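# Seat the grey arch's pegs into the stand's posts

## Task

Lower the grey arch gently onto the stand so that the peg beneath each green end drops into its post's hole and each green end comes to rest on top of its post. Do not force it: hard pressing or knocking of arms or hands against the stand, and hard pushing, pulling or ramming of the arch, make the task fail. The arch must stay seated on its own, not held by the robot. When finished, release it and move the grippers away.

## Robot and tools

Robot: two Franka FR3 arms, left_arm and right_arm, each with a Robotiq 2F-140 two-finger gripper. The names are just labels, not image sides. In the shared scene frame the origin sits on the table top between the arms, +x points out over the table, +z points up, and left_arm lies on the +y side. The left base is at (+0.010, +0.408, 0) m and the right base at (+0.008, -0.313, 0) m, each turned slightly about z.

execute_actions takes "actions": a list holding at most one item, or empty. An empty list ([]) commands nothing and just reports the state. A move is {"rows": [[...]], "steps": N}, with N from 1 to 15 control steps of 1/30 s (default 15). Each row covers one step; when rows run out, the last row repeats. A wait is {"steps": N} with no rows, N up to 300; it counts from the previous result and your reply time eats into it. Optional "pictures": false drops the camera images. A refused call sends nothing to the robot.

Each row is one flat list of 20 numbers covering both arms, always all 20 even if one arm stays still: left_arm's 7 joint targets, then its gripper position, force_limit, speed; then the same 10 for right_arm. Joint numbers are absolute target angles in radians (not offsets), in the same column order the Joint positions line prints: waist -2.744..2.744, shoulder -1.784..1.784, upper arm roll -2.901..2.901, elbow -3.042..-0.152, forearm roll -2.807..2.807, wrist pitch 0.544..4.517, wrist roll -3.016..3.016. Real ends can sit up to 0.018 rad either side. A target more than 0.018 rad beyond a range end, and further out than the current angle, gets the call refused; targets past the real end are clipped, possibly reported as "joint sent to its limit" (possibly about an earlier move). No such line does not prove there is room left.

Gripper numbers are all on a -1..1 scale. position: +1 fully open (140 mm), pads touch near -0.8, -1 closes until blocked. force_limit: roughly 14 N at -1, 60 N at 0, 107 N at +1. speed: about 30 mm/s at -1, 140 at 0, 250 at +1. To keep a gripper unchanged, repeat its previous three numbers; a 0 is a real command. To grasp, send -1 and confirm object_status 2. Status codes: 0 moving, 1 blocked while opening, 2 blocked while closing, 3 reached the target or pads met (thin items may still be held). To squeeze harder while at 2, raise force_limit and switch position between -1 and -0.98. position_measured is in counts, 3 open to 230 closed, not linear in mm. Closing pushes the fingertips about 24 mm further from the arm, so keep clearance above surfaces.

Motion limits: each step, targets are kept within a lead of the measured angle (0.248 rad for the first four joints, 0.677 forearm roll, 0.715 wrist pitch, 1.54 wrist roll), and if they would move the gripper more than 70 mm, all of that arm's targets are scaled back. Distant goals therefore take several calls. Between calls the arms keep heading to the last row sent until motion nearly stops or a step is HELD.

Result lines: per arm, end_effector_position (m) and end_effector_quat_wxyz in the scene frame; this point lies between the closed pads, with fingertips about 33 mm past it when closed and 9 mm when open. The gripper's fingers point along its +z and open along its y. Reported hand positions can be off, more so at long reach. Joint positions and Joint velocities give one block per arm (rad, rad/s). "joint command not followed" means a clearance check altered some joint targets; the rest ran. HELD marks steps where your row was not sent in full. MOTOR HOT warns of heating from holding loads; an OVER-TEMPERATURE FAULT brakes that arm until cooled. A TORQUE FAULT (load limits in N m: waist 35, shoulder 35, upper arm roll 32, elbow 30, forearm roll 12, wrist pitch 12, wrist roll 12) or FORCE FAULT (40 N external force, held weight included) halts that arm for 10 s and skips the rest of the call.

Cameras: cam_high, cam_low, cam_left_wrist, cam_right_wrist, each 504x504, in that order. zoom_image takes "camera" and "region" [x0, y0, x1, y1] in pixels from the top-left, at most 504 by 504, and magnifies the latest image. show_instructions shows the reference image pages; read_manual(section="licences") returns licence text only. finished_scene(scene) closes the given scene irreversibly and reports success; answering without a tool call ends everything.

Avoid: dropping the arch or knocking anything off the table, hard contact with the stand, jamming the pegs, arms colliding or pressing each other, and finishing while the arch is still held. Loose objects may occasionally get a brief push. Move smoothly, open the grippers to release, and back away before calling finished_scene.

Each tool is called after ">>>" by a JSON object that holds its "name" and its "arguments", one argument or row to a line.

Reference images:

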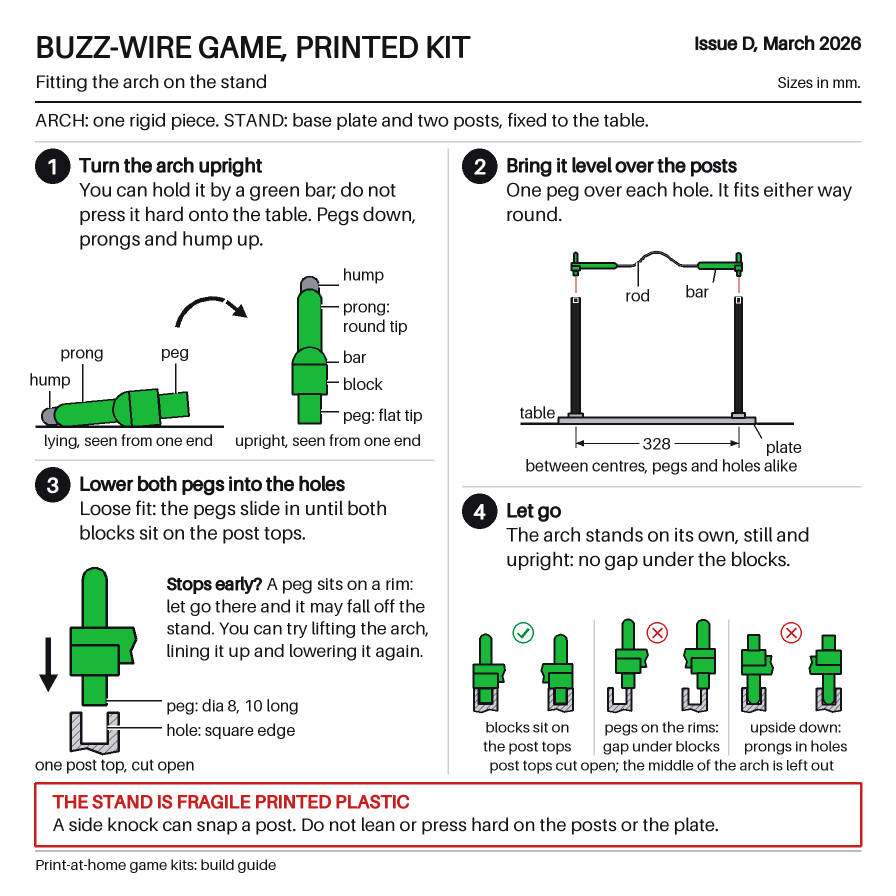

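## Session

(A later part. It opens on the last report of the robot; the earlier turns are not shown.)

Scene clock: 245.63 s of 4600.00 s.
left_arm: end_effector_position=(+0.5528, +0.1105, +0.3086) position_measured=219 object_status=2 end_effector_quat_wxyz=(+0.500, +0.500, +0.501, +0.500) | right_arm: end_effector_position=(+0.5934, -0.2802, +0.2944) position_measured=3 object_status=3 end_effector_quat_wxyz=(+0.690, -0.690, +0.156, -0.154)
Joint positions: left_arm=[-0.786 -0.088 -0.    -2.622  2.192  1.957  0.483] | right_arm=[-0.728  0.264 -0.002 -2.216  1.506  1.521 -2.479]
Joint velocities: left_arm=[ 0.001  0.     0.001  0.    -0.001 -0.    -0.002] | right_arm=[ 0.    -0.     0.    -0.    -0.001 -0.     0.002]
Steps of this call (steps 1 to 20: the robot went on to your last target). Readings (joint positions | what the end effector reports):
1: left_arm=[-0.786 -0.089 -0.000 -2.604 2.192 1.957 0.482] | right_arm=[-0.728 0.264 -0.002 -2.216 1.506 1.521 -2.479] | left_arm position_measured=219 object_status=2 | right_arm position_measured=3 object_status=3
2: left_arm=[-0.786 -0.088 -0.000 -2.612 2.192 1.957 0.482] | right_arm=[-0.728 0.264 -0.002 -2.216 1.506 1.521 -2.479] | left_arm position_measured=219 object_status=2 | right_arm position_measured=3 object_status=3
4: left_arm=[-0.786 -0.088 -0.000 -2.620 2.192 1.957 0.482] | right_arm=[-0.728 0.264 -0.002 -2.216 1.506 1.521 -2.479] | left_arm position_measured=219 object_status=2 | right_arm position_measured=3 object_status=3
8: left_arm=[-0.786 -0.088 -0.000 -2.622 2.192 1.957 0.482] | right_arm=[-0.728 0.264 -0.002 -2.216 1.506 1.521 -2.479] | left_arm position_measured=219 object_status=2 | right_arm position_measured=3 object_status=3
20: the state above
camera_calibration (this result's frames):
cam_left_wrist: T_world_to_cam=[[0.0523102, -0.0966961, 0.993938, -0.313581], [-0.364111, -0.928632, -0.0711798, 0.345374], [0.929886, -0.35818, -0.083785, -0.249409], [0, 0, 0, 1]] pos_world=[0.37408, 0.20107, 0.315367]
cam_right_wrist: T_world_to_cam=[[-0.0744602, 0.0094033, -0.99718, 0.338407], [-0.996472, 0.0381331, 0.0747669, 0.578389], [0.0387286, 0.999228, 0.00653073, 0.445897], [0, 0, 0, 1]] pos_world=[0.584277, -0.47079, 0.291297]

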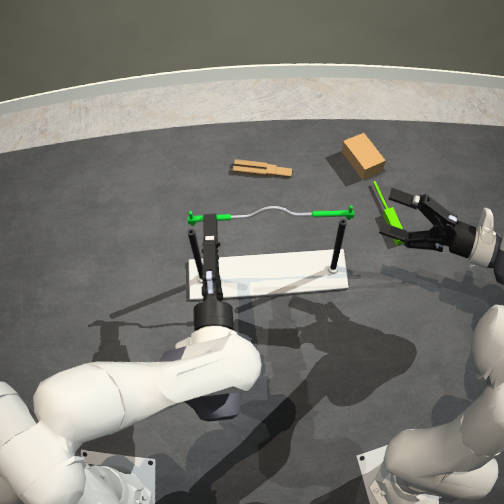

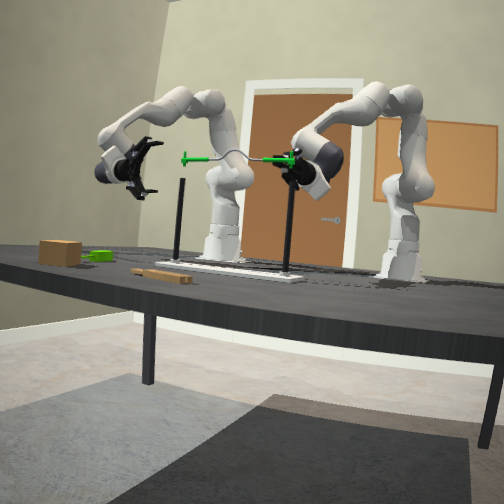

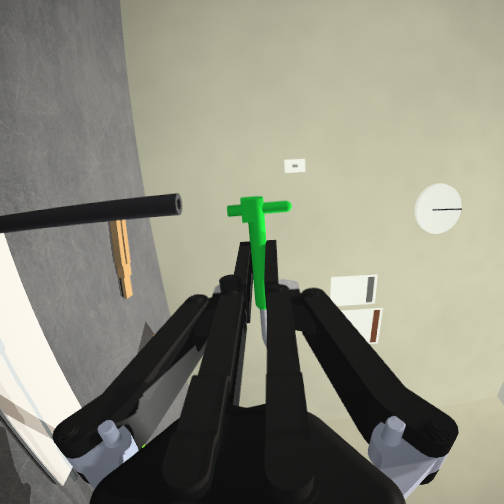

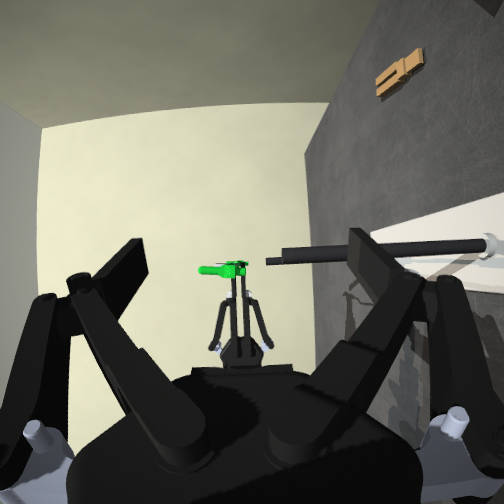

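>>> {"name": "execute_actions", "arguments": {
  "actions": [
    {"rows":[[-0.79,-0.09,0,-2.6225,2.196,1.93,0.47,-1,0.2,-0.7,-0.73,0.264,0,-2.217,1.502,1.517,-2.482,1,0,0],[-0.793,-0.09,0,-2.6225,2.197,1.9,0.45,-1,0.2,-0.7,-0.73,0.264,0,-2.217,1.502,1.517,-2.482,1,0,0],[-0.796,-0.085,0,-2.622,2.198,1.87,0.43,-1,0.2,-0.7,-0.73,0.264,0,-2.217,1.502,1.517,-2.482,1,0,0],[-0.799,-0.08,0,-2.622,2.198,1.84,0.41,-1,0.2,-0.7,-0.73,0.264,0,-2.217,1.502,1.517,-2.482,1,0,0],[-0.802,-0.075,0,-2.622,2.198,1.812,0.395,-1,0.2,-0.7,-0.73,0.264,0,-2.217,1.502,1.517,-2.482,1,0,0],[-0.805,-0.07,0,-2.621,2.198,1.812,0.395,-1,0.2,-0.7,-0.73,0.264,0,-2.217,1.502,1.517,-2.482,1,0,0],[-0.808,-0.065,0,-2.621,2.198,1.812,0.395,-1,0.2,-0.7,-0.73,0.264,0,-2.217,1.502,1.517,-2.482,1,0,0],[-0.811,-0.06,0,-2.621,2.198,1.812,0.395,-1,0.2,-0.7,-0.73,0.264,0,-2.217,1.502,1.517,-2.482,1,0,0],[-0.811,-0.055,0,-2.62,2.198,1.812,0.395,-1,0.2,-0.7,-0.73,0.264,0,-2.217,1.502,1.517,-2.482,1,0,0],[-0.811,-0.05,0,-2.62,2.198,1.812,0.395,-1,0.2,-0.7,-0.73,0.264,0,-2.217,1.502,1.517,-2.482,1,0,0],[-0.811,-0.045,0,-2.62,2.198,1.812,0.395,-1,0.2,-0.7,-0.73,0.264,0,-2.217,1.502,1.517,-2.482,1,0,0],[-0.811,-0.04,0,-2.62,2.198,1.812,0.395,-1,0.2,-0.7,-0.73,0.264,0,-2.217,1.502,1.517,-2.482,1,0,0],[-0.811,-0.035,0,-2.62,2.198,1.812,0.395,-1,0.2,-0.7,-0.73,0.264,0,-2.217,1.502,1.517,-2.482,1,0,0],[-0.811,-0.03,0,-2.62,2.198,1.812,0.395,-1,0.2,-0.7,-0.73,0.264,0,-2.217,1.502,1.517,-2.482,1,0,0],[-0.811,-0.025,0,-2.62,2.198,1.812,0.395,-1,0.2,-0.7,-0.73,0.264,0,-2.217,1.502,1.517,-2.482,1,0,0]],"steps":15}
  ],
  "pictures": false
}}

>>> {"name": "execute_actions", "arguments": {
  "actions": [
    {"rows":[[-0.811,-0.022,0,-2.62,2.198,1.812,0.395,-1,0.2,-0.7,-0.73,0.264,0,-2.217,1.502,1.517,-2.482,1,0,0],[-0.811,-0.019,0,-2.62,2.198,1.812,0.395,-1,0.2,-0.7,-0.73,0.264,0,-2.217,1.502,1.517,-2.482,1,0,0],[-0.811,-0.016,0,-2.62,2.198,1.812,0.395,-1,0.2,-0.7,-0.73,0.264,0,-2.217,1.502,1.517,-2.482,1,0,0],[-0.811,-0.013,0,-2.62,2.198,1.812,0.395,-1,0.2,-0.7,-0.73,0.264,0,-2.217,1.502,1.517,-2.482,1,0,0],[-0.811,-0.01,0,-2.62,2.198,1.812,0.395,-1,0.2,-0.7,-0.73,0.264,0,-2.217,1.502,1.517,-2.482,1,0,0],[-0.811,-0.007,0,-2.619,2.198,1.812,0.395,-1,0.2,-0.7,-0.73,0.264,0,-2.217,1.502,1.517,-2.482,1,0,0],[-0.811,-0.004,0,-2.619,2.198,1.812,0.395,-1,0.2,-0.7,-0.73,0.264,0,-2.217,1.502,1.517,-2.482,1,0,0],[-0.811,-0.001,0,-2.619,2.198,1.812,0.395,-1,0.2,-0.7,-0.73,0.264,0,-2.217,1.502,1.517,-2.482,1,0,0],[-0.811,0.002,0,-2.619,2.198,1.812,0.395,-1,0.2,-0.7,-0.73,0.264,0,-2.217,1.502,1.517,-2.482,1,0,0],[-0.811,0.005,0,-2.619,2.198,1.812,0.395,-1,0.2,-0.7,-0.73,0.264,0,-2.217,1.502,1.517,-2.482,1,0,0],[-0.811,0.009,0,-2.619,2.198,1.812,0.395,-1,0.2,-0.7,-0.73,0.264,0,-2.217,1.502,1.517,-2.482,1,0,0],[-0.811,0.013,0,-2.619,2.198,1.812,0.395,-1,0.2,-0.7,-0.73,0.264,0,-2.217,1.502,1.517,-2.482,1,0,0],[-0.811,0.017,0,-2.619,2.198,1.812,0.395,-1,0.2,-0.7,-0.73,0.264,0,-2.217,1.502,1.517,-2.482,1,0,0],[-0.811,0.021,0,-2.619,2.198,1.812,0.395,-1,0.2,-0.7,-0.73,0.264,0,-2.217,1.502,1.517,-2.482,1,0,0],[-0.811,0.025,0,-2.619,2.198,1.812,0.395,-1,0.2,-0.7,-0.73,0.264,0,-2.217,1.502,1.517,-2.482,1,0,0]],"steps":15}
  ],
  "pictures": false
}}

>>> {"name": "execute_actions", "arguments": {
  "actions": [
    {"steps":25}
  ]
}}

>>> {"name": "zoom_image", "arguments": {
  "camera": "cam_right_wrist",
  "region": [190, 220, 350, 300]
}}

>>> {"name": "zoom_image", "arguments": {
  "camera": "cam_left_wrist",
  "region": [100, 160, 310, 260]
}}

Scene clock: 286.23 s of 4600.00 s.
left_arm: end_effector_position=(+0.5551, +0.1168, +0.3175) position_measured=219 object_status=2 end_effector_quat_wxyz=(+0.519, +0.465, +0.492, +0.523) | right_arm: end_effector_position=(+0.5934, -0.2802, +0.2944) position_measured=3 object_status=3 end_effector_quat_wxyz=(+0.690, -0.690, +0.156, -0.154)
Joint positions: left_arm=[-0.809 -0.037 -0.    -2.621  2.195  1.826  0.421] | right_arm=[-0.729  0.264 -0.002 -2.216  1.506  1.52  -2.479]
Joint velocities: left_arm=[-0.002  0.15   0.001 -0.001  0.001 -0.068 -0.068] | right_arm=[ 0.001 -0.001 -0.001 -0.001 -0.001  0.     0.001]
Steps of this call (steps 1 to 15: the robot went on to your last target; steps 16 to 90: nothing new was sent; then 37.10 s passed at rest; steps 91 to 105: all 15 steps of this action). Readings (joint positions | what the end effector reports):
91: left_arm=[-0.787 -0.088 -0.000 -2.622 2.192 1.954 0.482] | right_arm=[-0.729 0.264 -0.002 -2.216 1.506 1.520 -2.479] | left_arm position_measured=219 object_status=2 | right_arm position_measured=3 object_status=3
92: left_arm=[-0.788 -0.088 -0.000 -2.622 2.193 1.945 0.480] | right_arm=[-0.729 0.264 -0.002 -2.216 1.506 1.520 -2.479] | left_arm position_measured=219 object_status=2 | right_arm position_measured=3 object_status=3
94: left_arm=[-0.793 -0.086 -0.000 -2.622 2.194 1.918 0.469] | right_arm=[-0.729 0.264 -0.002 -2.216 1.506 1.520 -2.479] | left_arm position_measured=219 object_status=2 | right_arm position_measured=3 object_status=3
98: left_arm=[-0.803 -0.072 -0.000 -2.622 2.195 1.861 0.445] | right_arm=[-0.729 0.264 -0.002 -2.216 1.506 1.520 -2.479] | left_arm position_measured=219 object_status=2 | right_arm position_measured=3 object_status=3
105: the state above

Scene clock: 286.73 s of 4600.00 s.
left_arm: end_effector_position=(+0.5549, +0.1190, +0.2912) position_measured=219 object_status=2 end_effector_quat_wxyz=(+0.507, +0.476, +0.492, +0.524) | right_arm: end_effector_position=(+0.5934, -0.2802, +0.2944) position_measured=3 object_status=3 end_effector_quat_wxyz=(+0.690, -0.690, +0.156, -0.154)
Joint positions: left_arm=[-0.81   0.015 -0.    -2.62   2.195  1.815  0.404] | right_arm=[-0.729  0.264 -0.002 -2.216  1.506  1.52  -2.479]
Joint velocities: left_arm=[-0.002  0.118  0.001  0.001 -0.    -0.002 -0.013] | right_arm=[-0.     0.001 -0.001  0.001  0.001 -0.    -0.002]
Steps of this call (steps 1 to 15: all 15 steps of this action). Readings (joint positions | what the end effector reports):
1: left_arm=[-0.809 -0.032 -0.000 -2.621 2.195 1.824 0.419] | right_arm=[-0.729 0.264 -0.002 -2.216 1.506 1.520 -2.479] | left_arm position_measured=219 object_status=2 | right_arm position_measured=3 object_status=3
2: left_arm=[-0.810 -0.028 -0.000 -2.621 2.195 1.822 0.417] | right_arm=[-0.729 0.264 -0.002 -2.216 1.506 1.520 -2.479] | left_arm position_measured=219 object_status=2 | right_arm position_measured=3 object_status=3
4: left_arm=[-0.810 -0.021 -0.000 -2.621 2.195 1.820 0.414] | right_arm=[-0.729 0.264 -0.002 -2.216 1.506 1.520 -2.479] | left_arm position_measured=219 object_status=2 | right_arm position_measured=3 object_status=3
8: left_arm=[-0.810 -0.008 -0.000 -2.621 2.195 1.817 0.409] | right_arm=[-0.729 0.264 -0.002 -2.216 1.506 1.520 -2.479] | left_arm position_measured=219 object_status=2 | right_arm position_measured=3 object_status=3
15: the state above

Scene clock: 287.57 s of 4600.00 s.
left_arm: end_effector_position=(+0.5547, +0.1194, +0.2863) position_measured=219 object_status=2 end_effector_quat_wxyz=(+0.505, +0.478, +0.493, +0.523) | right_arm: end_effector_position=(+0.5934, -0.2802, +0.2944) position_measured=3 object_status=3 end_effector_quat_wxyz=(+0.690, -0.690, +0.156, -0.154)
Joint positions: left_arm=[-0.81   0.024 -0.    -2.62   2.195  1.815  0.4  ] | right_arm=[-0.729  0.264 -0.002 -2.216  1.506  1.52  -2.479]
Joint velocities: left_arm=[ 0.    -0.001  0.001 -0.001  0.001 -0.001 -0.002] | right_arm=[0.    0.001 0.001 0.001 0.001 0.001 0.   ]
Steps of this call (steps 1 to 15: the robot went on to your last target; steps 16 to 25: nothing new was sent). Readings (joint positions | what the end effector reports):
1: left_arm=[-0.810 0.019 -0.000 -2.620 2.195 1.815 0.404] | right_arm=[-0.729 0.264 -0.002 -2.216 1.506 1.520 -2.479] | left_arm position_measured=219 object_status=2 | right_arm position_measured=3 object_status=3
2: left_arm=[-0.810 0.021 -0.000 -2.620 2.195 1.815 0.403] | right_arm=[-0.729 0.264 -0.002 -2.216 1.506 1.520 -2.479] | left_arm position_measured=219 object_status=2 | right_arm position_measured=3 object_status=3
4: left_arm=[-0.810 0.024 -0.000 -2.620 2.195 1.815 0.403] | right_arm=[-0.729 0.264 -0.002 -2.216 1.506 1.520 -2.479] | left_arm position_measured=219 object_status=2 | right_arm position_measured=3 object_status=3
8: left_arm=[-0.810 0.024 -0.000 -2.620 2.195 1.815 0.402] | right_arm=[-0.729 0.264 -0.002 -2.216 1.506 1.520 -2.479] | left_arm position_measured=219 object_status=2 | right_arm position_measured=3 object_status=3
25: the state above
All arms were judged still, so your last target was given up. Only a new action makes them travel on or press farther. Fingers that are still opening or closing keep moving.
camera_calibration (this result's frames):
cam_left_wrist: T_world_to_cam=[[-0.00378341, -0.0996584, 0.995015, -0.259551], [-0.328548, -0.939661, -0.0953635, 0.341179], [0.94448, -0.327271, -0.0291874, -0.277326], [0, 0, 0, 1]] pos_world=[0.37304, 0.203966, 0.282699]
cam_right_wrist: T_world_to_cam=[[-0.0744345, 0.00940875, -0.997182, 0.338399], [-0.996474, 0.0381187, 0.0747414, 0.578388], [0.0387145, 0.999229, 0.00653823, 0.445904], [0, 0, 0, 1]] pos_world=[0.584274, -0.470791, 0.2913]

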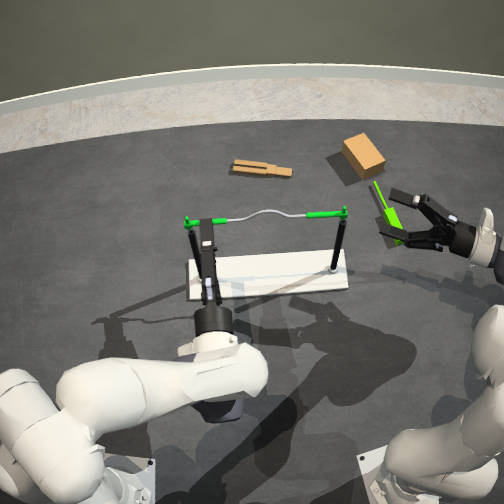

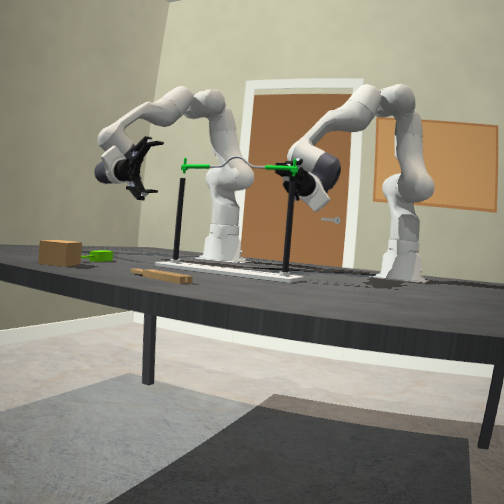

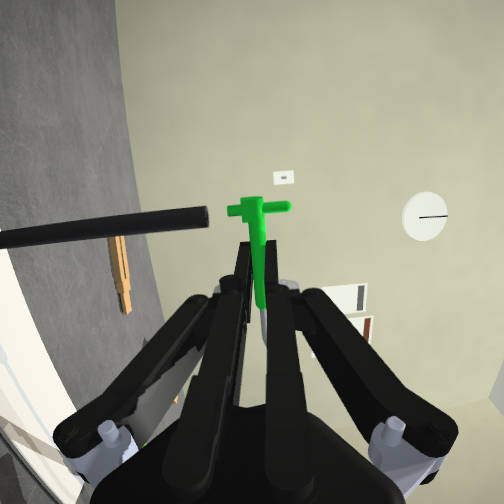

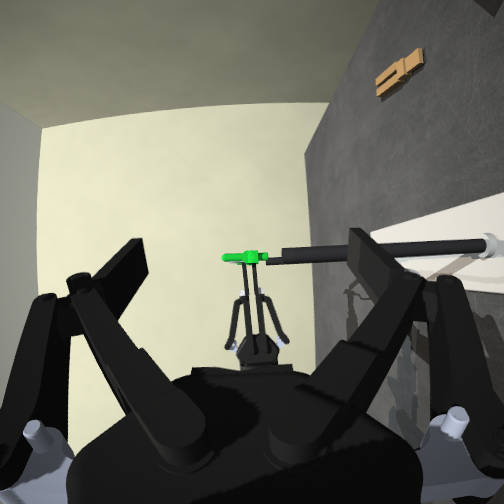

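Region (190, 220, 350, 300) of cam_right_wrist's 504x504 image, scaled by 3.150, with more detail than that image has.

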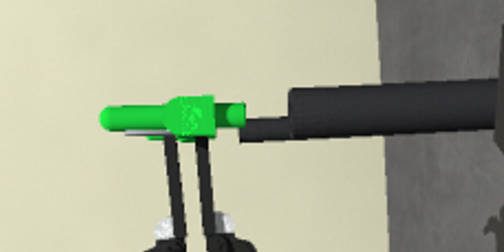

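Region (100, 160, 310, 260) of cam_left_wrist's 504x504 image, scaled by 2.400, with more detail than that image has; it fills the top 240 rows of this view, and the rest is white.

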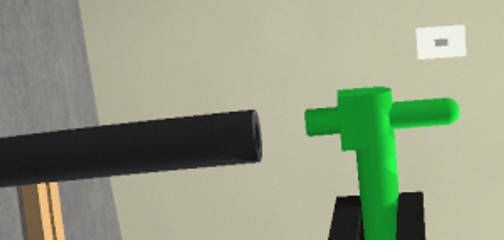

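>>> {"name": "execute_actions", "arguments": {
  "actions": [
    {"rows":[[-0.816,0.030,0,-2.612,2.187,1.812,0.406,-1,0.2,-0.7,-0.73,0.264,0,-2.12,1.502,1.517,-2.482,1,0,0]],"steps":15}
  ],
  "pictures": false
}}

>>> {"name": "execute_actions", "arguments": {
  "actions": [
    {"steps":20}
  ]
}}

>>> {"name": "zoom_image", "arguments": {
  "camera": "cam_right_wrist",
  "region": [200, 220, 360, 320]
}}

>>> {"name": "zoom_image", "arguments": {
  "camera": "cam_left_wrist",
  "region": [160, 170, 300, 250]
}}

Scene clock: 307.03 s of 4600.00 s.
left_arm: end_effector_position=(+0.5547, +0.1164, +0.2862) position_measured=219 object_status=2 end_effector_quat_wxyz=(+0.505, +0.478, +0.493, +0.523) | right_arm: end_effector_position=(+0.6181, -0.2944, +0.3277) position_measured=3 object_status=3 end_effector_quat_wxyz=(+0.679, -0.700, +0.123, -0.186)
Joint positions: left_arm=[-0.815  0.029 -0.    -2.614  2.19   1.815  0.402] | right_arm=[-0.729  0.262 -0.001 -2.121  1.504  1.52  -2.479]
Joint velocities: left_arm=[-0.    -0.001  0.001 -0.001 -0.    -0.001  0.002] | right_arm=[-0.001  0.004  0.     0.001  0.    -0.     0.002]
Steps of this call (steps 1 to 90: nothing new was sent; then 15.97 s passed at rest; steps 91 to 105: all 15 steps of this action). Readings (joint positions | what the end effector reports):
91: left_arm=[-0.811 0.025 -0.000 -2.619 2.194 1.815 0.400] | right_arm=[-0.728 0.270 -0.001 -2.200 1.504 1.520 -2.479] | left_arm position_measured=219 object_status=2 | right_arm position_measured=3 object_status=3
92: left_arm=[-0.812 0.027 -0.000 -2.617 2.193 1.815 0.401] | right_arm=[-0.729 0.273 -0.001 -2.176 1.504 1.520 -2.479] | left_arm position_measured=219 object_status=2 | right_arm position_measured=3 object_status=3
94: left_arm=[-0.814 0.028 -0.000 -2.615 2.192 1.815 0.401] | right_arm=[-0.729 0.267 -0.001 -2.142 1.504 1.520 -2.479] | left_arm position_measured=219 object_status=2 | right_arm position_measured=3 object_status=3
98: left_arm=[-0.815 0.029 -0.000 -2.614 2.190 1.815 0.402] | right_arm=[-0.729 0.260 -0.001 -2.122 1.504 1.520 -2.479] | left_arm position_measured=219 object_status=2 | right_arm position_measured=3 object_status=3
105: the state above

Scene clock: 307.70 s of 4600.00 s.
left_arm: end_effector_position=(+0.5547, +0.1164, +0.2862) position_measured=219 object_status=2 end_effector_quat_wxyz=(+0.505, +0.478, +0.493, +0.523) | right_arm: end_effector_position=(+0.6181, -0.2944, +0.3277) position_measured=3 object_status=3 end_effector_quat_wxyz=(+0.679, -0.700, +0.123, -0.185)
Joint positions: left_arm=[-0.815  0.029 -0.    -2.614  2.19   1.814  0.403] | right_arm=[-0.729  0.262 -0.001 -2.121  1.504  1.52  -2.479]
Joint velocities: left_arm=[ 0.001  0.001 -0.001 -0.001 -0.001 -0.     0.002] | right_arm=[-0.    -0.    -0.001  0.001  0.    -0.     0.002]
Steps of this call (steps 1 to 15: the robot went on to your last target; steps 16 to 20: nothing new was sent). Readings (joint positions | what the end effector reports):
1: left_arm=[-0.815 0.029 -0.000 -2.614 2.190 1.815 0.402] | right_arm=[-0.729 0.262 -0.001 -2.121 1.504 1.520 -2.479] | left_arm position_measured=219 object_status=2 | right_arm position_measured=3 object_status=3
2: left_arm=[-0.815 0.029 -0.000 -2.614 2.190 1.815 0.402] | right_arm=[-0.729 0.262 -0.001 -2.121 1.504 1.520 -2.479] | left_arm position_measured=219 object_status=2 | right_arm position_measured=3 object_status=3
4: left_arm=[-0.815 0.029 -0.000 -2.614 2.190 1.815 0.402] | right_arm=[-0.729 0.262 -0.001 -2.121 1.504 1.520 -2.479] | left_arm position_measured=219 object_status=2 | right_arm position_measured=3 object_status=3
8: left_arm=[-0.815 0.029 -0.000 -2.614 2.190 1.814 0.402] | right_arm=[-0.729 0.262 -0.001 -2.121 1.504 1.520 -2.479] | left_arm position_measured=219 object_status=2 | right_arm position_measured=3 object_status=3
20: the state above
All arms were judged still, so your last target was given up. Only a new action makes them travel on or press farther. Fingers that are still opening or closing keep moving.
camera_calibration (this result's frames):
cam_left_wrist: T_world_to_cam=[[-0.00312127, -0.0986888, 0.995113, -0.260252], [-0.328672, -0.939732, -0.0942273, 0.338134], [0.944439, -0.32736, -0.029503, -0.278146], [0, 0, 0, 1]] pos_world=[0.373014, 0.201018, 0.282635]
cam_right_wrist: T_world_to_cam=[[0.00893814, -0.0401269, -0.999155, 0.308037], [-0.999242, 0.037514, -0.0104455, 0.630428], [0.0379015, 0.99849, -0.0397611, 0.474379], [0, 0, 0, 1]] pos_world=[0.609216, -0.484952, 0.333223]

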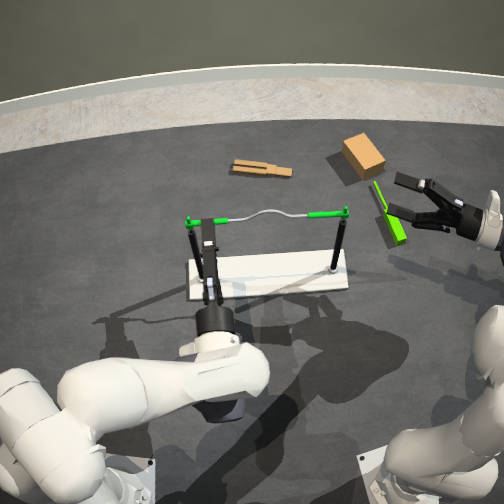

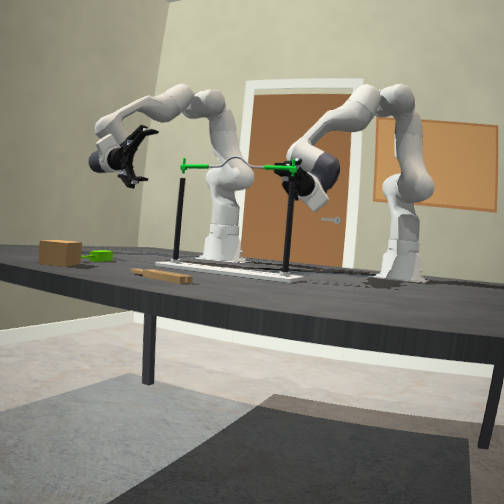

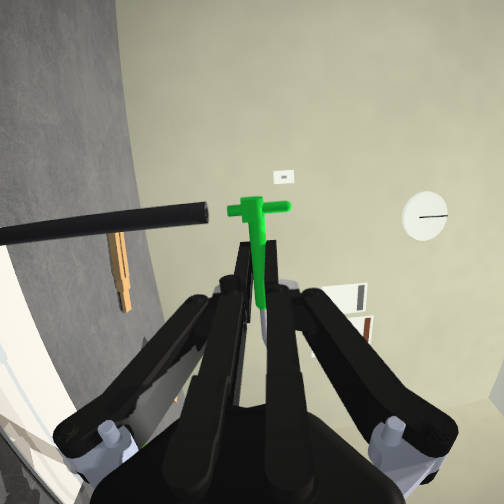

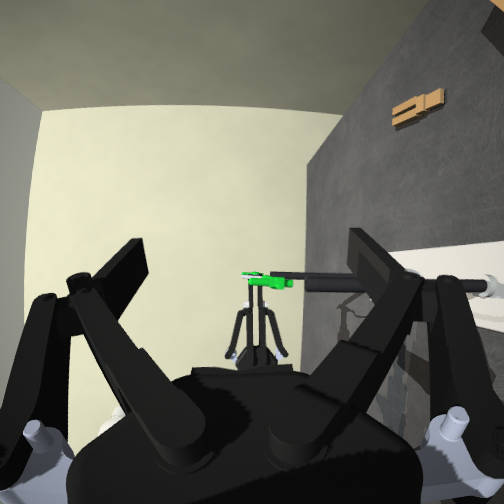

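Region (200, 220, 360, 320) of cam_right_wrist's 504x504 image, scaled by 3.150, with more detail than that image has; it fills the top 315 rows of this view, and the rest is white.

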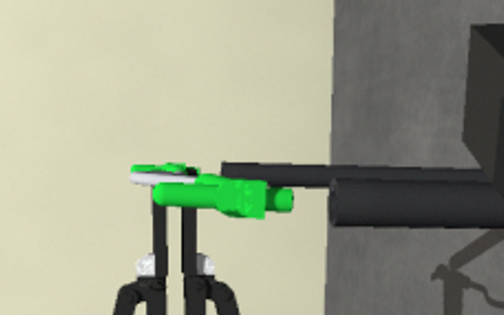

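Region (160, 170, 300, 250) of cam_left_wrist's 504x504 image, scaled by 3.600, with more detail than that image has; it fills the top 288 rows of this view, and the rest is white.

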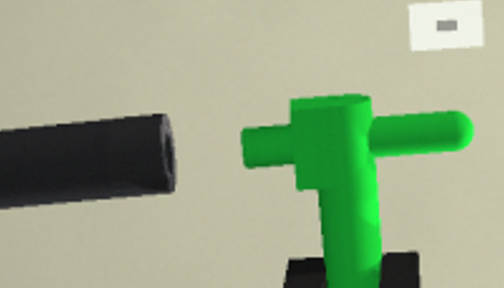

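>>> {"name": "execute_actions", "arguments": {
  "actions": [
    {"rows":[[-0.816,0.030,0,-2.612,2.187,1.812,0.406,-1,0.2,-0.7,-0.73,0.38,0,-1.98,1.502,1.517,-2.482,1,0,0]],"steps":15}
  ],
  "pictures": false
}}

>>> {"name": "execute_actions", "arguments": {
  "actions": [
    {"steps":15}
  ]
}}

>>> {"name": "zoom_image", "arguments": {
  "camera": "cam_right_wrist",
  "region": [210, 250, 350, 340]
}}

Scene clock: 312.43 s of 4600.00 s.
left_arm: end_effector_position=(+0.5547, +0.1164, +0.2862) position_measured=219 object_status=2 end_effector_quat_wxyz=(+0.505, +0.478, +0.493, +0.523) | right_arm: end_effector_position=(+0.6505, -0.3127, +0.3150) position_measured=3 object_status=3 end_effector_quat_wxyz=(+0.677, -0.702, +0.114, -0.192)
Joint positions: left_arm=[-0.815  0.029 -0.    -2.613  2.19   1.814  0.403] | right_arm=[-0.729  0.379 -0.    -1.982  1.502  1.518 -2.479]
Joint velocities: left_arm=[-0.001 -0.001 -0.001  0.    -0.001  0.001 -0.001] | right_arm=[-0.001 -0.001 -0.002  0.003  0.     0.    -0.   ]
Steps of this call (steps 1 to 90: nothing new was sent; then 1.23 s passed at rest; steps 91 to 105: all 15 steps of this action). Readings (joint positions | what the end effector reports):
91: left_arm=[-0.815 0.029 -0.000 -2.613 2.190 1.814 0.403] | right_arm=[-0.729 0.284 -0.001 -2.088 1.501 1.518 -2.479] | left_arm position_measured=219 object_status=2 | right_arm position_measured=3 object_status=3
92: left_arm=[-0.815 0.029 -0.000 -2.613 2.190 1.814 0.403] | right_arm=[-0.729 0.314 -0.000 -2.048 1.502 1.518 -2.479] | left_arm position_measured=219 object_status=2 | right_arm position_measured=3 object_status=3
94: left_arm=[-0.815 0.029 -0.000 -2.613 2.190 1.814 0.403] | right_arm=[-0.729 0.352 -0.000 -2.008 1.502 1.518 -2.479] | left_arm position_measured=219 object_status=2 | right_arm position_measured=3 object_status=3
98: left_arm=[-0.815 0.029 -0.000 -2.613 2.190 1.814 0.403] | right_arm=[-0.729 0.378 -0.000 -1.988 1.502 1.518 -2.479] | left_arm position_measured=219 object_status=2 | right_arm position_measured=3 object_status=3
105: the state above

Scene clock: 312.93 s of 4600.00 s.
left_arm: end_effector_position=(+0.5547, +0.1163, +0.2862) position_measured=219 object_status=2 end_effector_quat_wxyz=(+0.505, +0.478, +0.493, +0.523) | right_arm: end_effector_position=(+0.6506, -0.3127, +0.3150) position_measured=3 object_status=3 end_effector_quat_wxyz=(+0.677, -0.702, +0.114, -0.192)
Joint positions: left_arm=[-0.815  0.029 -0.    -2.613  2.19   1.814  0.403] | right_arm=[-0.729  0.379 -0.    -1.982  1.502  1.518 -2.479]
Joint velocities: left_arm=[-0.001 -0.     0.    -0.002 -0.    -0.     0.001] | right_arm=[ 0.    -0.     0.001  0.001 -0.002  0.    -0.001]
Steps of this call (steps 1 to 15: the robot went on to your last target). Readings (joint positions | what the end effector reports):
1: left_arm=[-0.815 0.029 -0.000 -2.613 2.190 1.814 0.403] | right_arm=[-0.729 0.379 -0.000 -1.982 1.502 1.518 -2.479] | left_arm position_measured=219 object_status=2 | right_arm position_measured=3 object_status=3
2: left_arm=[-0.815 0.029 -0.000 -2.613 2.190 1.814 0.403] | right_arm=[-0.729 0.379 -0.000 -1.982 1.502 1.518 -2.479] | left_arm position_measured=219 object_status=2 | right_arm position_measured=3 object_status=3
4: left_arm=[-0.815 0.029 -0.000 -2.613 2.190 1.814 0.403] | right_arm=[-0.729 0.379 -0.000 -1.982 1.502 1.518 -2.479] | left_arm position_measured=219 object_status=2 | right_arm position_measured=3 object_status=3
8: left_arm=[-0.815 0.029 -0.000 -2.613 2.190 1.814 0.403] | right_arm=[-0.729 0.379 -0.000 -1.982 1.502 1.518 -2.479] | left_arm position_measured=219 object_status=2 | right_arm position_measured=3 object_status=3
15: the state above
All arms were judged still, so your last target was given up. Only a new action makes them travel on or press farther. Fingers that are still opening or closing keep moving.
camera_calibration (this result's frames):
cam_left_wrist: T_world_to_cam=[[-0.00312769, -0.0987895, 0.995103, -0.260241], [-0.328655, -0.939728, -0.0943251, 0.338113], [0.944445, -0.327341, -0.0295285, -0.278173], [0, 0, 0, 1]] pos_world=[0.373027, 0.200968, 0.282646]
cam_right_wrist: T_world_to_cam=[[0.0285343, -0.0507964, -0.998301, 0.278034], [-0.998966, 0.0339245, -0.0302794, 0.668412], [0.0354049, 0.998133, -0.0497758, 0.495628], [0, 0, 0, 1]] pos_world=[0.642239, -0.503255, 0.322471]

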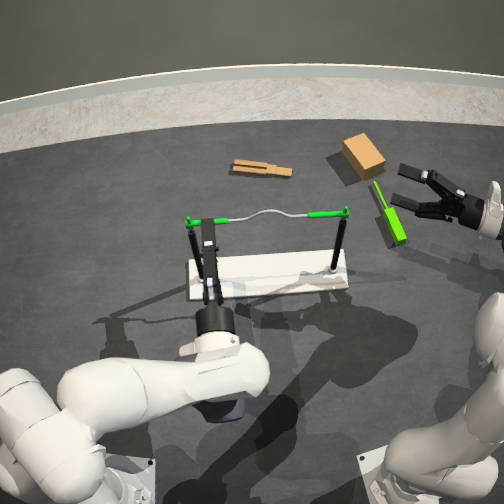

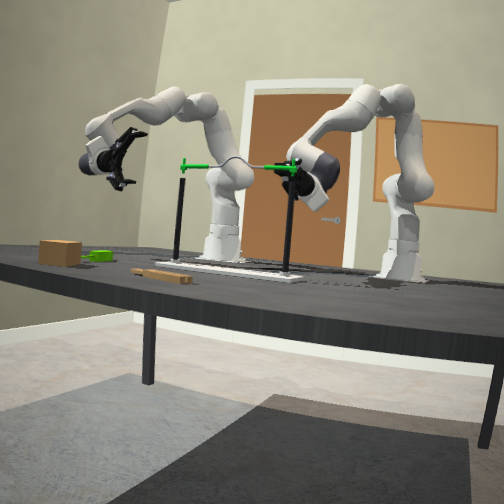

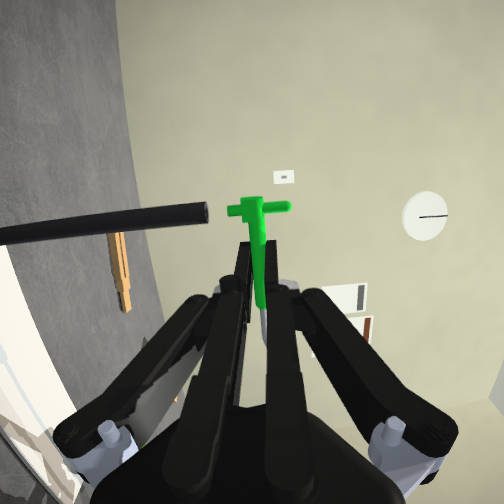

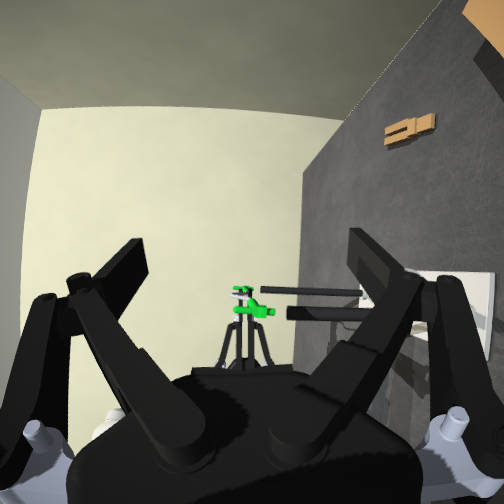

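Region (210, 250, 350, 340) of cam_right_wrist's 504x504 image, scaled by 3.600, with more detail than that image has; it fills the top 324 rows of this view, and the rest is white.

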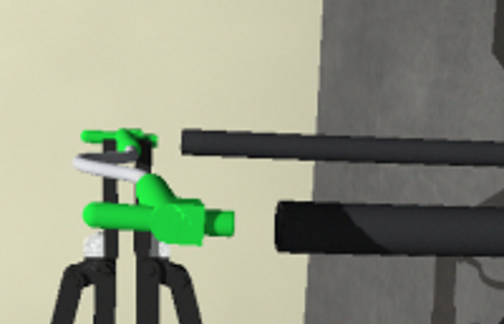

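>>> {"name": "execute_actions", "arguments": {
  "actions": [
    {"rows":[[-0.817,0.030,0,-2.614,2.195,1.80,0.395,-1,0.2,-0.7,-0.73,0.38,0,-1.98,1.502,1.517,-2.482,1,0,0],[-0.818,0.032,0,-2.615,2.2,1.79,0.385,-1,0.2,-0.7,-0.73,0.38,0,-1.98,1.502,1.517,-2.482,1,0,0],[-0.818,0.034,0,-2.616,2.205,1.78,0.375,-1,0.2,-0.7,-0.73,0.38,0,-1.98,1.502,1.517,-2.482,1,0,0],[-0.818,0.036,0,-2.617,2.21,1.77,0.365,-1,0.2,-0.7,-0.73,0.38,0,-1.98,1.502,1.517,-2.482,1,0,0],[-0.818,0.039,0,-2.618,2.215,1.76,0.355,-1,0.2,-0.7,-0.73,0.38,0,-1.98,1.502,1.517,-2.482,1,0,0],[-0.818,0.042,0,-2.619,2.218,1.752,0.347,-1,0.2,-0.7,-0.73,0.38,0,-1.98,1.502,1.517,-2.482,1,0,0],[-0.818,0.045,0,-2.62,2.218,1.752,0.347,-1,0.2,-0.7,-0.73,0.38,0,-1.98,1.502,1.517,-2.482,1,0,0],[-0.818,0.048,0,-2.621,2.218,1.752,0.347,-1,0.2,-0.7,-0.73,0.38,0,-1.98,1.502,1.517,-2.482,1,0,0],[-0.818,0.051,0,-2.622,2.218,1.752,0.347,-1,0.2,-0.7,-0.73,0.38,0,-1.98,1.502,1.517,-2.482,1,0,0],[-0.818,0.054,0,-2.623,2.218,1.752,0.347,-1,0.2,-0.7,-0.73,0.38,0,-1.98,1.502,1.517,-2.482,1,0,0],[-0.818,0.057,0,-2.624,2.218,1.752,0.347,-1,0.2,-0.7,-0.73,0.38,0,-1.98,1.502,1.517,-2.482,1,0,0],[-0.818,0.06,0,-2.624,2.218,1.752,0.347,-1,0.2,-0.7,-0.73,0.38,0,-1.98,1.502,1.517,-2.482,1,0,0]],"steps":15}
  ],
  "pictures": false
}}

>>> {"name": "execute_actions", "arguments": {
  "actions": [
    {"rows":[[-0.818,0.06,0,-2.624,2.218,1.752,0.347,-1,0.2,-0.7,-0.73,0.38,0,-1.98,1.502,1.517,-2.482,1,0,0],[-0.818,0.06,0,-2.624,2.218,1.752,0.347,-1,0.2,-0.7,-0.73,0.38,0,-1.98,1.502,1.517,-2.482,1,0,0],[-0.818,0.06,0,-2.624,2.218,1.752,0.347,-1,0.2,-0.7,-0.73,0.38,0,-1.98,1.502,1.517,-2.482,1,0,0],[-0.818,0.063,0,-2.624,2.218,1.752,0.347,-1,0.2,-0.7,-0.73,0.38,0,-1.98,1.502,1.517,-2.482,1,0,0],[-0.818,0.063,0,-2.624,2.218,1.752,0.347,-1,0.2,-0.7,-0.73,0.38,0,-1.98,1.502,1.517,-2.482,1,0,0],[-0.818,0.066,0,-2.624,2.218,1.752,0.347,-1,0.2,-0.7,-0.73,0.38,0,-1.98,1.502,1.517,-2.482,1,0,0],[-0.818,0.066,0,-2.624,2.218,1.752,0.347,-1,0.2,-0.7,-0.73,0.38,0,-1.98,1.502,1.517,-2.482,1,0,0],[-0.818,0.069,0,-2.624,2.218,1.752,0.347,-1,0.2,-0.7,-0.73,0.38,0,-1.98,1.502,1.517,-2.482,1,0,0],[-0.818,0.069,0,-2.624,2.218,1.752,0.347,-1,0.2,-0.7,-0.73,0.38,0,-1.98,1.502,1.517,-2.482,1,0,0],[-0.818,0.072,0,-2.624,2.218,1.752,0.347,-1,0.2,-0.7,-0.73,0.38,0,-1.98,1.502,1.517,-2.482,1,0,0],[-0.818,0.072,0,-2.624,2.218,1.752,0.347,-1,0.2,-0.7,-0.73,0.38,0,-1.98,1.502,1.517,-2.482,1,0,0],[-0.818,0.0757,0,-2.624,2.218,1.752,0.347,-1,0.2,-0.7,-0.73,0.38,0,-1.98,1.502,1.517,-2.482,1,0,0]],"steps":15}
  ],
  "pictures": false
}}

>>> {"name": "execute_actions", "arguments": {
  "actions": [
    {"steps":20}
  ]
}}

>>> {"name": "zoom_image", "arguments": {
  "camera": "cam_right_wrist",
  "region": [210, 250, 350, 340]
}}

>>> {"name": "zoom_image", "arguments": {
  "camera": "cam_left_wrist",
  "region": [160, 170, 300, 250]
}}

Scene clock: 334.83 s of 4600.00 s.
left_arm: end_effector_position=(+0.5543, +0.1191, +0.2839) position_measured=219 object_status=2 end_effector_quat_wxyz=(+0.515, +0.470, +0.482, +0.530) | right_arm: end_effector_position=(+0.6506, -0.3127, +0.3151) position_measured=3 object_status=3 end_effector_quat_wxyz=(+0.677, -0.702, +0.114, -0.192)
Joint positions: left_arm=[-0.817  0.058 -0.    -2.623  2.214  1.76   0.366] | right_arm=[-0.729  0.379 -0.    -1.982  1.502  1.518 -2.479]
Joint velocities: left_arm=[-0.     0.028  0.    -0.011  0.008 -0.029 -0.046] | right_arm=[ 0.     0.001  0.     0.002 -0.     0.     0.001]
Steps of this call (steps 1 to 90: nothing new was sent; then 18.40 s passed at rest; steps 91 to 105: all 15 steps of this action). Readings (joint positions | what the end effector reports):
91: left_arm=[-0.815 0.029 -0.000 -2.613 2.190 1.813 0.402] | right_arm=[-0.729 0.379 -0.000 -1.982 1.502 1.518 -2.479] | left_arm position_measured=219 object_status=2 | right_arm position_measured=3 object_status=3
92: left_arm=[-0.815 0.029 -0.000 -2.614 2.192 1.809 0.401] | right_arm=[-0.729 0.379 -0.000 -1.982 1.502 1.518 -2.479] | left_arm position_measured=219 object_status=2 | right_arm position_measured=3 object_status=3
94: left_arm=[-0.816 0.031 -0.000 -2.614 2.197 1.799 0.396] | right_arm=[-0.729 0.379 -0.000 -1.982 1.502 1.518 -2.479] | left_arm position_measured=219 object_status=2 | right_arm position_measured=3 object_status=3
98: left_arm=[-0.817 0.040 -0.000 -2.617 2.209 1.776 0.381] | right_arm=[-0.729 0.379 -0.000 -1.982 1.502 1.518 -2.479] | left_arm position_measured=219 object_status=2 | right_arm position_measured=3 object_status=3
105: the state above

Scene clock: 335.33 s of 4600.00 s.
left_arm: end_effector_position=(+0.5540, +0.1201, +0.2765) position_measured=219 object_status=2 end_effector_quat_wxyz=(+0.514, +0.472, +0.483, +0.529) | right_arm: end_effector_position=(+0.6506, -0.3127, +0.3151) position_measured=3 object_status=3 end_effector_quat_wxyz=(+0.676, -0.702, +0.114, -0.192)
Joint positions: left_arm=[-0.817  0.074 -0.    -2.624  2.215  1.755  0.355] | right_arm=[-0.729  0.379 -0.    -1.982  1.502  1.518 -2.479]
Joint velocities: left_arm=[ 0.     0.019 -0.001 -0.001  0.001  0.    -0.01 ] | right_arm=[-0.001 -0.001 -0.    -0.001  0.001 -0.001  0.001]
Steps of this call (steps 1 to 15: all 15 steps of this action). Readings (joint positions | what the end effector reports):
1: left_arm=[-0.817 0.059 -0.000 -2.624 2.214 1.759 0.364] | right_arm=[-0.729 0.379 -0.000 -1.982 1.502 1.518 -2.479] | left_arm position_measured=219 object_status=2 | right_arm position_measured=3 object_status=3
2: left_arm=[-0.817 0.059 -0.000 -2.624 2.214 1.758 0.363] | right_arm=[-0.729 0.379 -0.000 -1.982 1.502 1.518 -2.479] | left_arm position_measured=219 object_status=2 | right_arm position_measured=3 object_status=3
4: left_arm=[-0.817 0.059 -0.000 -2.624 2.215 1.757 0.361] | right_arm=[-0.729 0.379 -0.000 -1.982 1.502 1.518 -2.479] | left_arm position_measured=219 object_status=2 | right_arm position_measured=3 object_status=3
8: left_arm=[-0.817 0.064 -0.000 -2.624 2.215 1.756 0.358] | right_arm=[-0.729 0.379 -0.000 -1.982 1.502 1.518 -2.479] | left_arm position_measured=219 object_status=2 | right_arm position_measured=3 object_status=3
15: the state above

Scene clock: 336.00 s of 4600.00 s.
left_arm: end_effector_position=(+0.5540, +0.1202, +0.2762) position_measured=219 object_status=2 end_effector_quat_wxyz=(+0.514, +0.471, +0.484, +0.529) | right_arm: end_effector_position=(+0.6506, -0.3127, +0.3151) position_measured=3 object_status=3 end_effector_quat_wxyz=(+0.676, -0.702, +0.114, -0.192)
Joint positions: left_arm=[-0.817  0.075 -0.    -2.624  2.215  1.755  0.352] | right_arm=[-0.729  0.379 -0.    -1.982  1.502  1.518 -2.479]
Joint velocities: left_arm=[ 0.001  0.001 -0.001 -0.001  0.001  0.    -0.003] | right_arm=[-0.001 -0.    -0.    -0.    -0.    -0.     0.001]
Steps of this call (steps 1 to 15: the robot went on to your last target; steps 16 to 20: nothing new was sent). Readings (joint positions | what the end effector reports):
1: left_arm=[-0.817 0.074 -0.000 -2.624 2.215 1.755 0.355] | right_arm=[-0.729 0.379 -0.000 -1.982 1.502 1.518 -2.479] | left_arm position_measured=219 object_status=2 | right_arm position_measured=3 object_status=3
2: left_arm=[-0.817 0.075 -0.000 -2.624 2.215 1.755 0.354] | right_arm=[-0.729 0.379 -0.000 -1.982 1.502 1.518 -2.479] | left_arm position_measured=219 object_status=2 | right_arm position_measured=3 object_status=3
4: left_arm=[-0.817 0.075 -0.000 -2.624 2.215 1.755 0.354] | right_arm=[-0.729 0.379 -0.000 -1.982 1.502 1.518 -2.479] | left_arm position_measured=219 object_status=2 | right_arm position_measured=3 object_status=3
8: left_arm=[-0.817 0.075 -0.000 -2.624 2.215 1.755 0.353] | right_arm=[-0.729 0.379 -0.000 -1.982 1.502 1.518 -2.479] | left_arm position_measured=219 object_status=2 | right_arm position_measured=3 object_status=3
20: the state above
All arms were judged still, so your last target was given up. Only a new action makes them travel on or press farther. Fingers that are still opening or closing keep moving.
camera_calibration (this result's frames):
cam_left_wrist: T_world_to_cam=[[-0.0340782, -0.0991503, 0.994489, -0.232474], [-0.331561, -0.93759, -0.104839, 0.344786], [0.942818, -0.333307, -0.000923037, -0.282849], [0, 0, 0, 1]] pos_world=[0.373071, 0.205943, 0.267079]
cam_right_wrist: T_world_to_cam=[[0.0286876, -0.0508848, -0.998292, 0.277965], [-0.998961, 0.0339221, -0.0304359, 0.668503], [0.0354129, 0.998128, -0.0498588, 0.495674], [0, 0, 0, 1]] pos_world=[0.642281, -0.503279, 0.322551]

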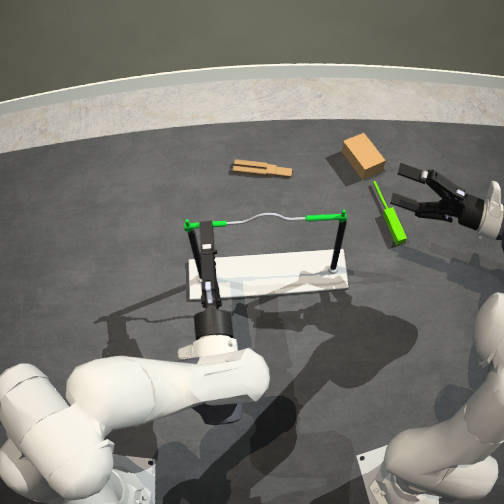

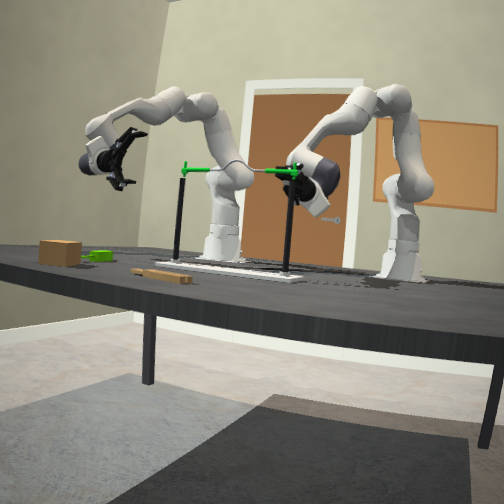

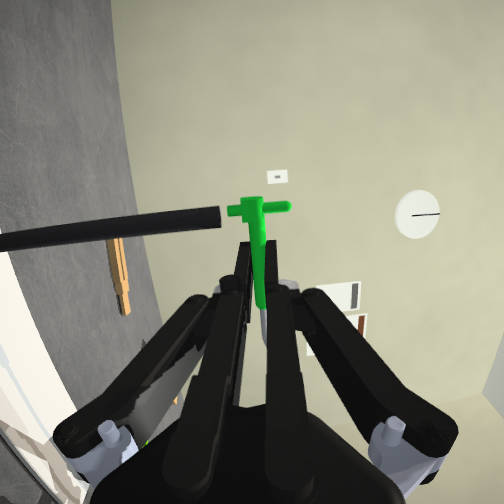

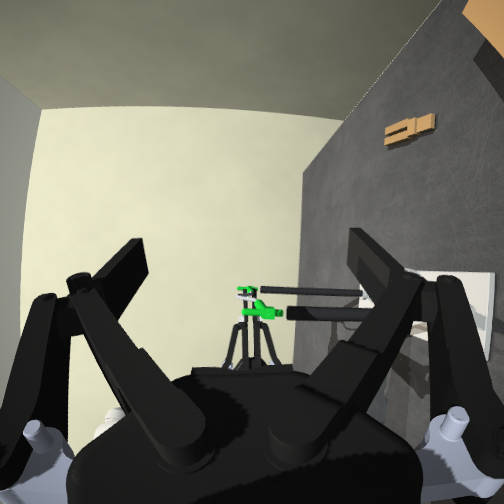

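Region (210, 250, 350, 340) of cam_right_wrist's 504x504 image, scaled by 3.600, with more detail than that image has; it fills the top 324 rows of this view, and the rest is white.

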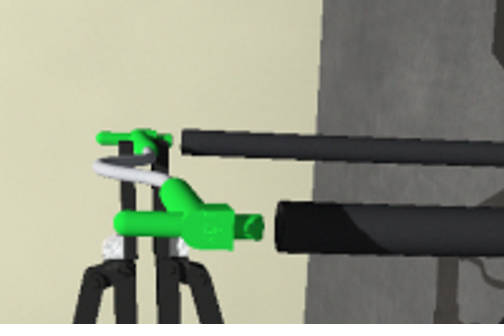

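Region (160, 170, 300, 250) of cam_left_wrist's 504x504 image, scaled by 3.600, with more detail than that image has; it fills the top 288 rows of this view, and the rest is white.

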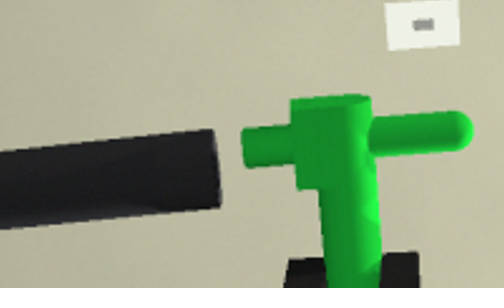

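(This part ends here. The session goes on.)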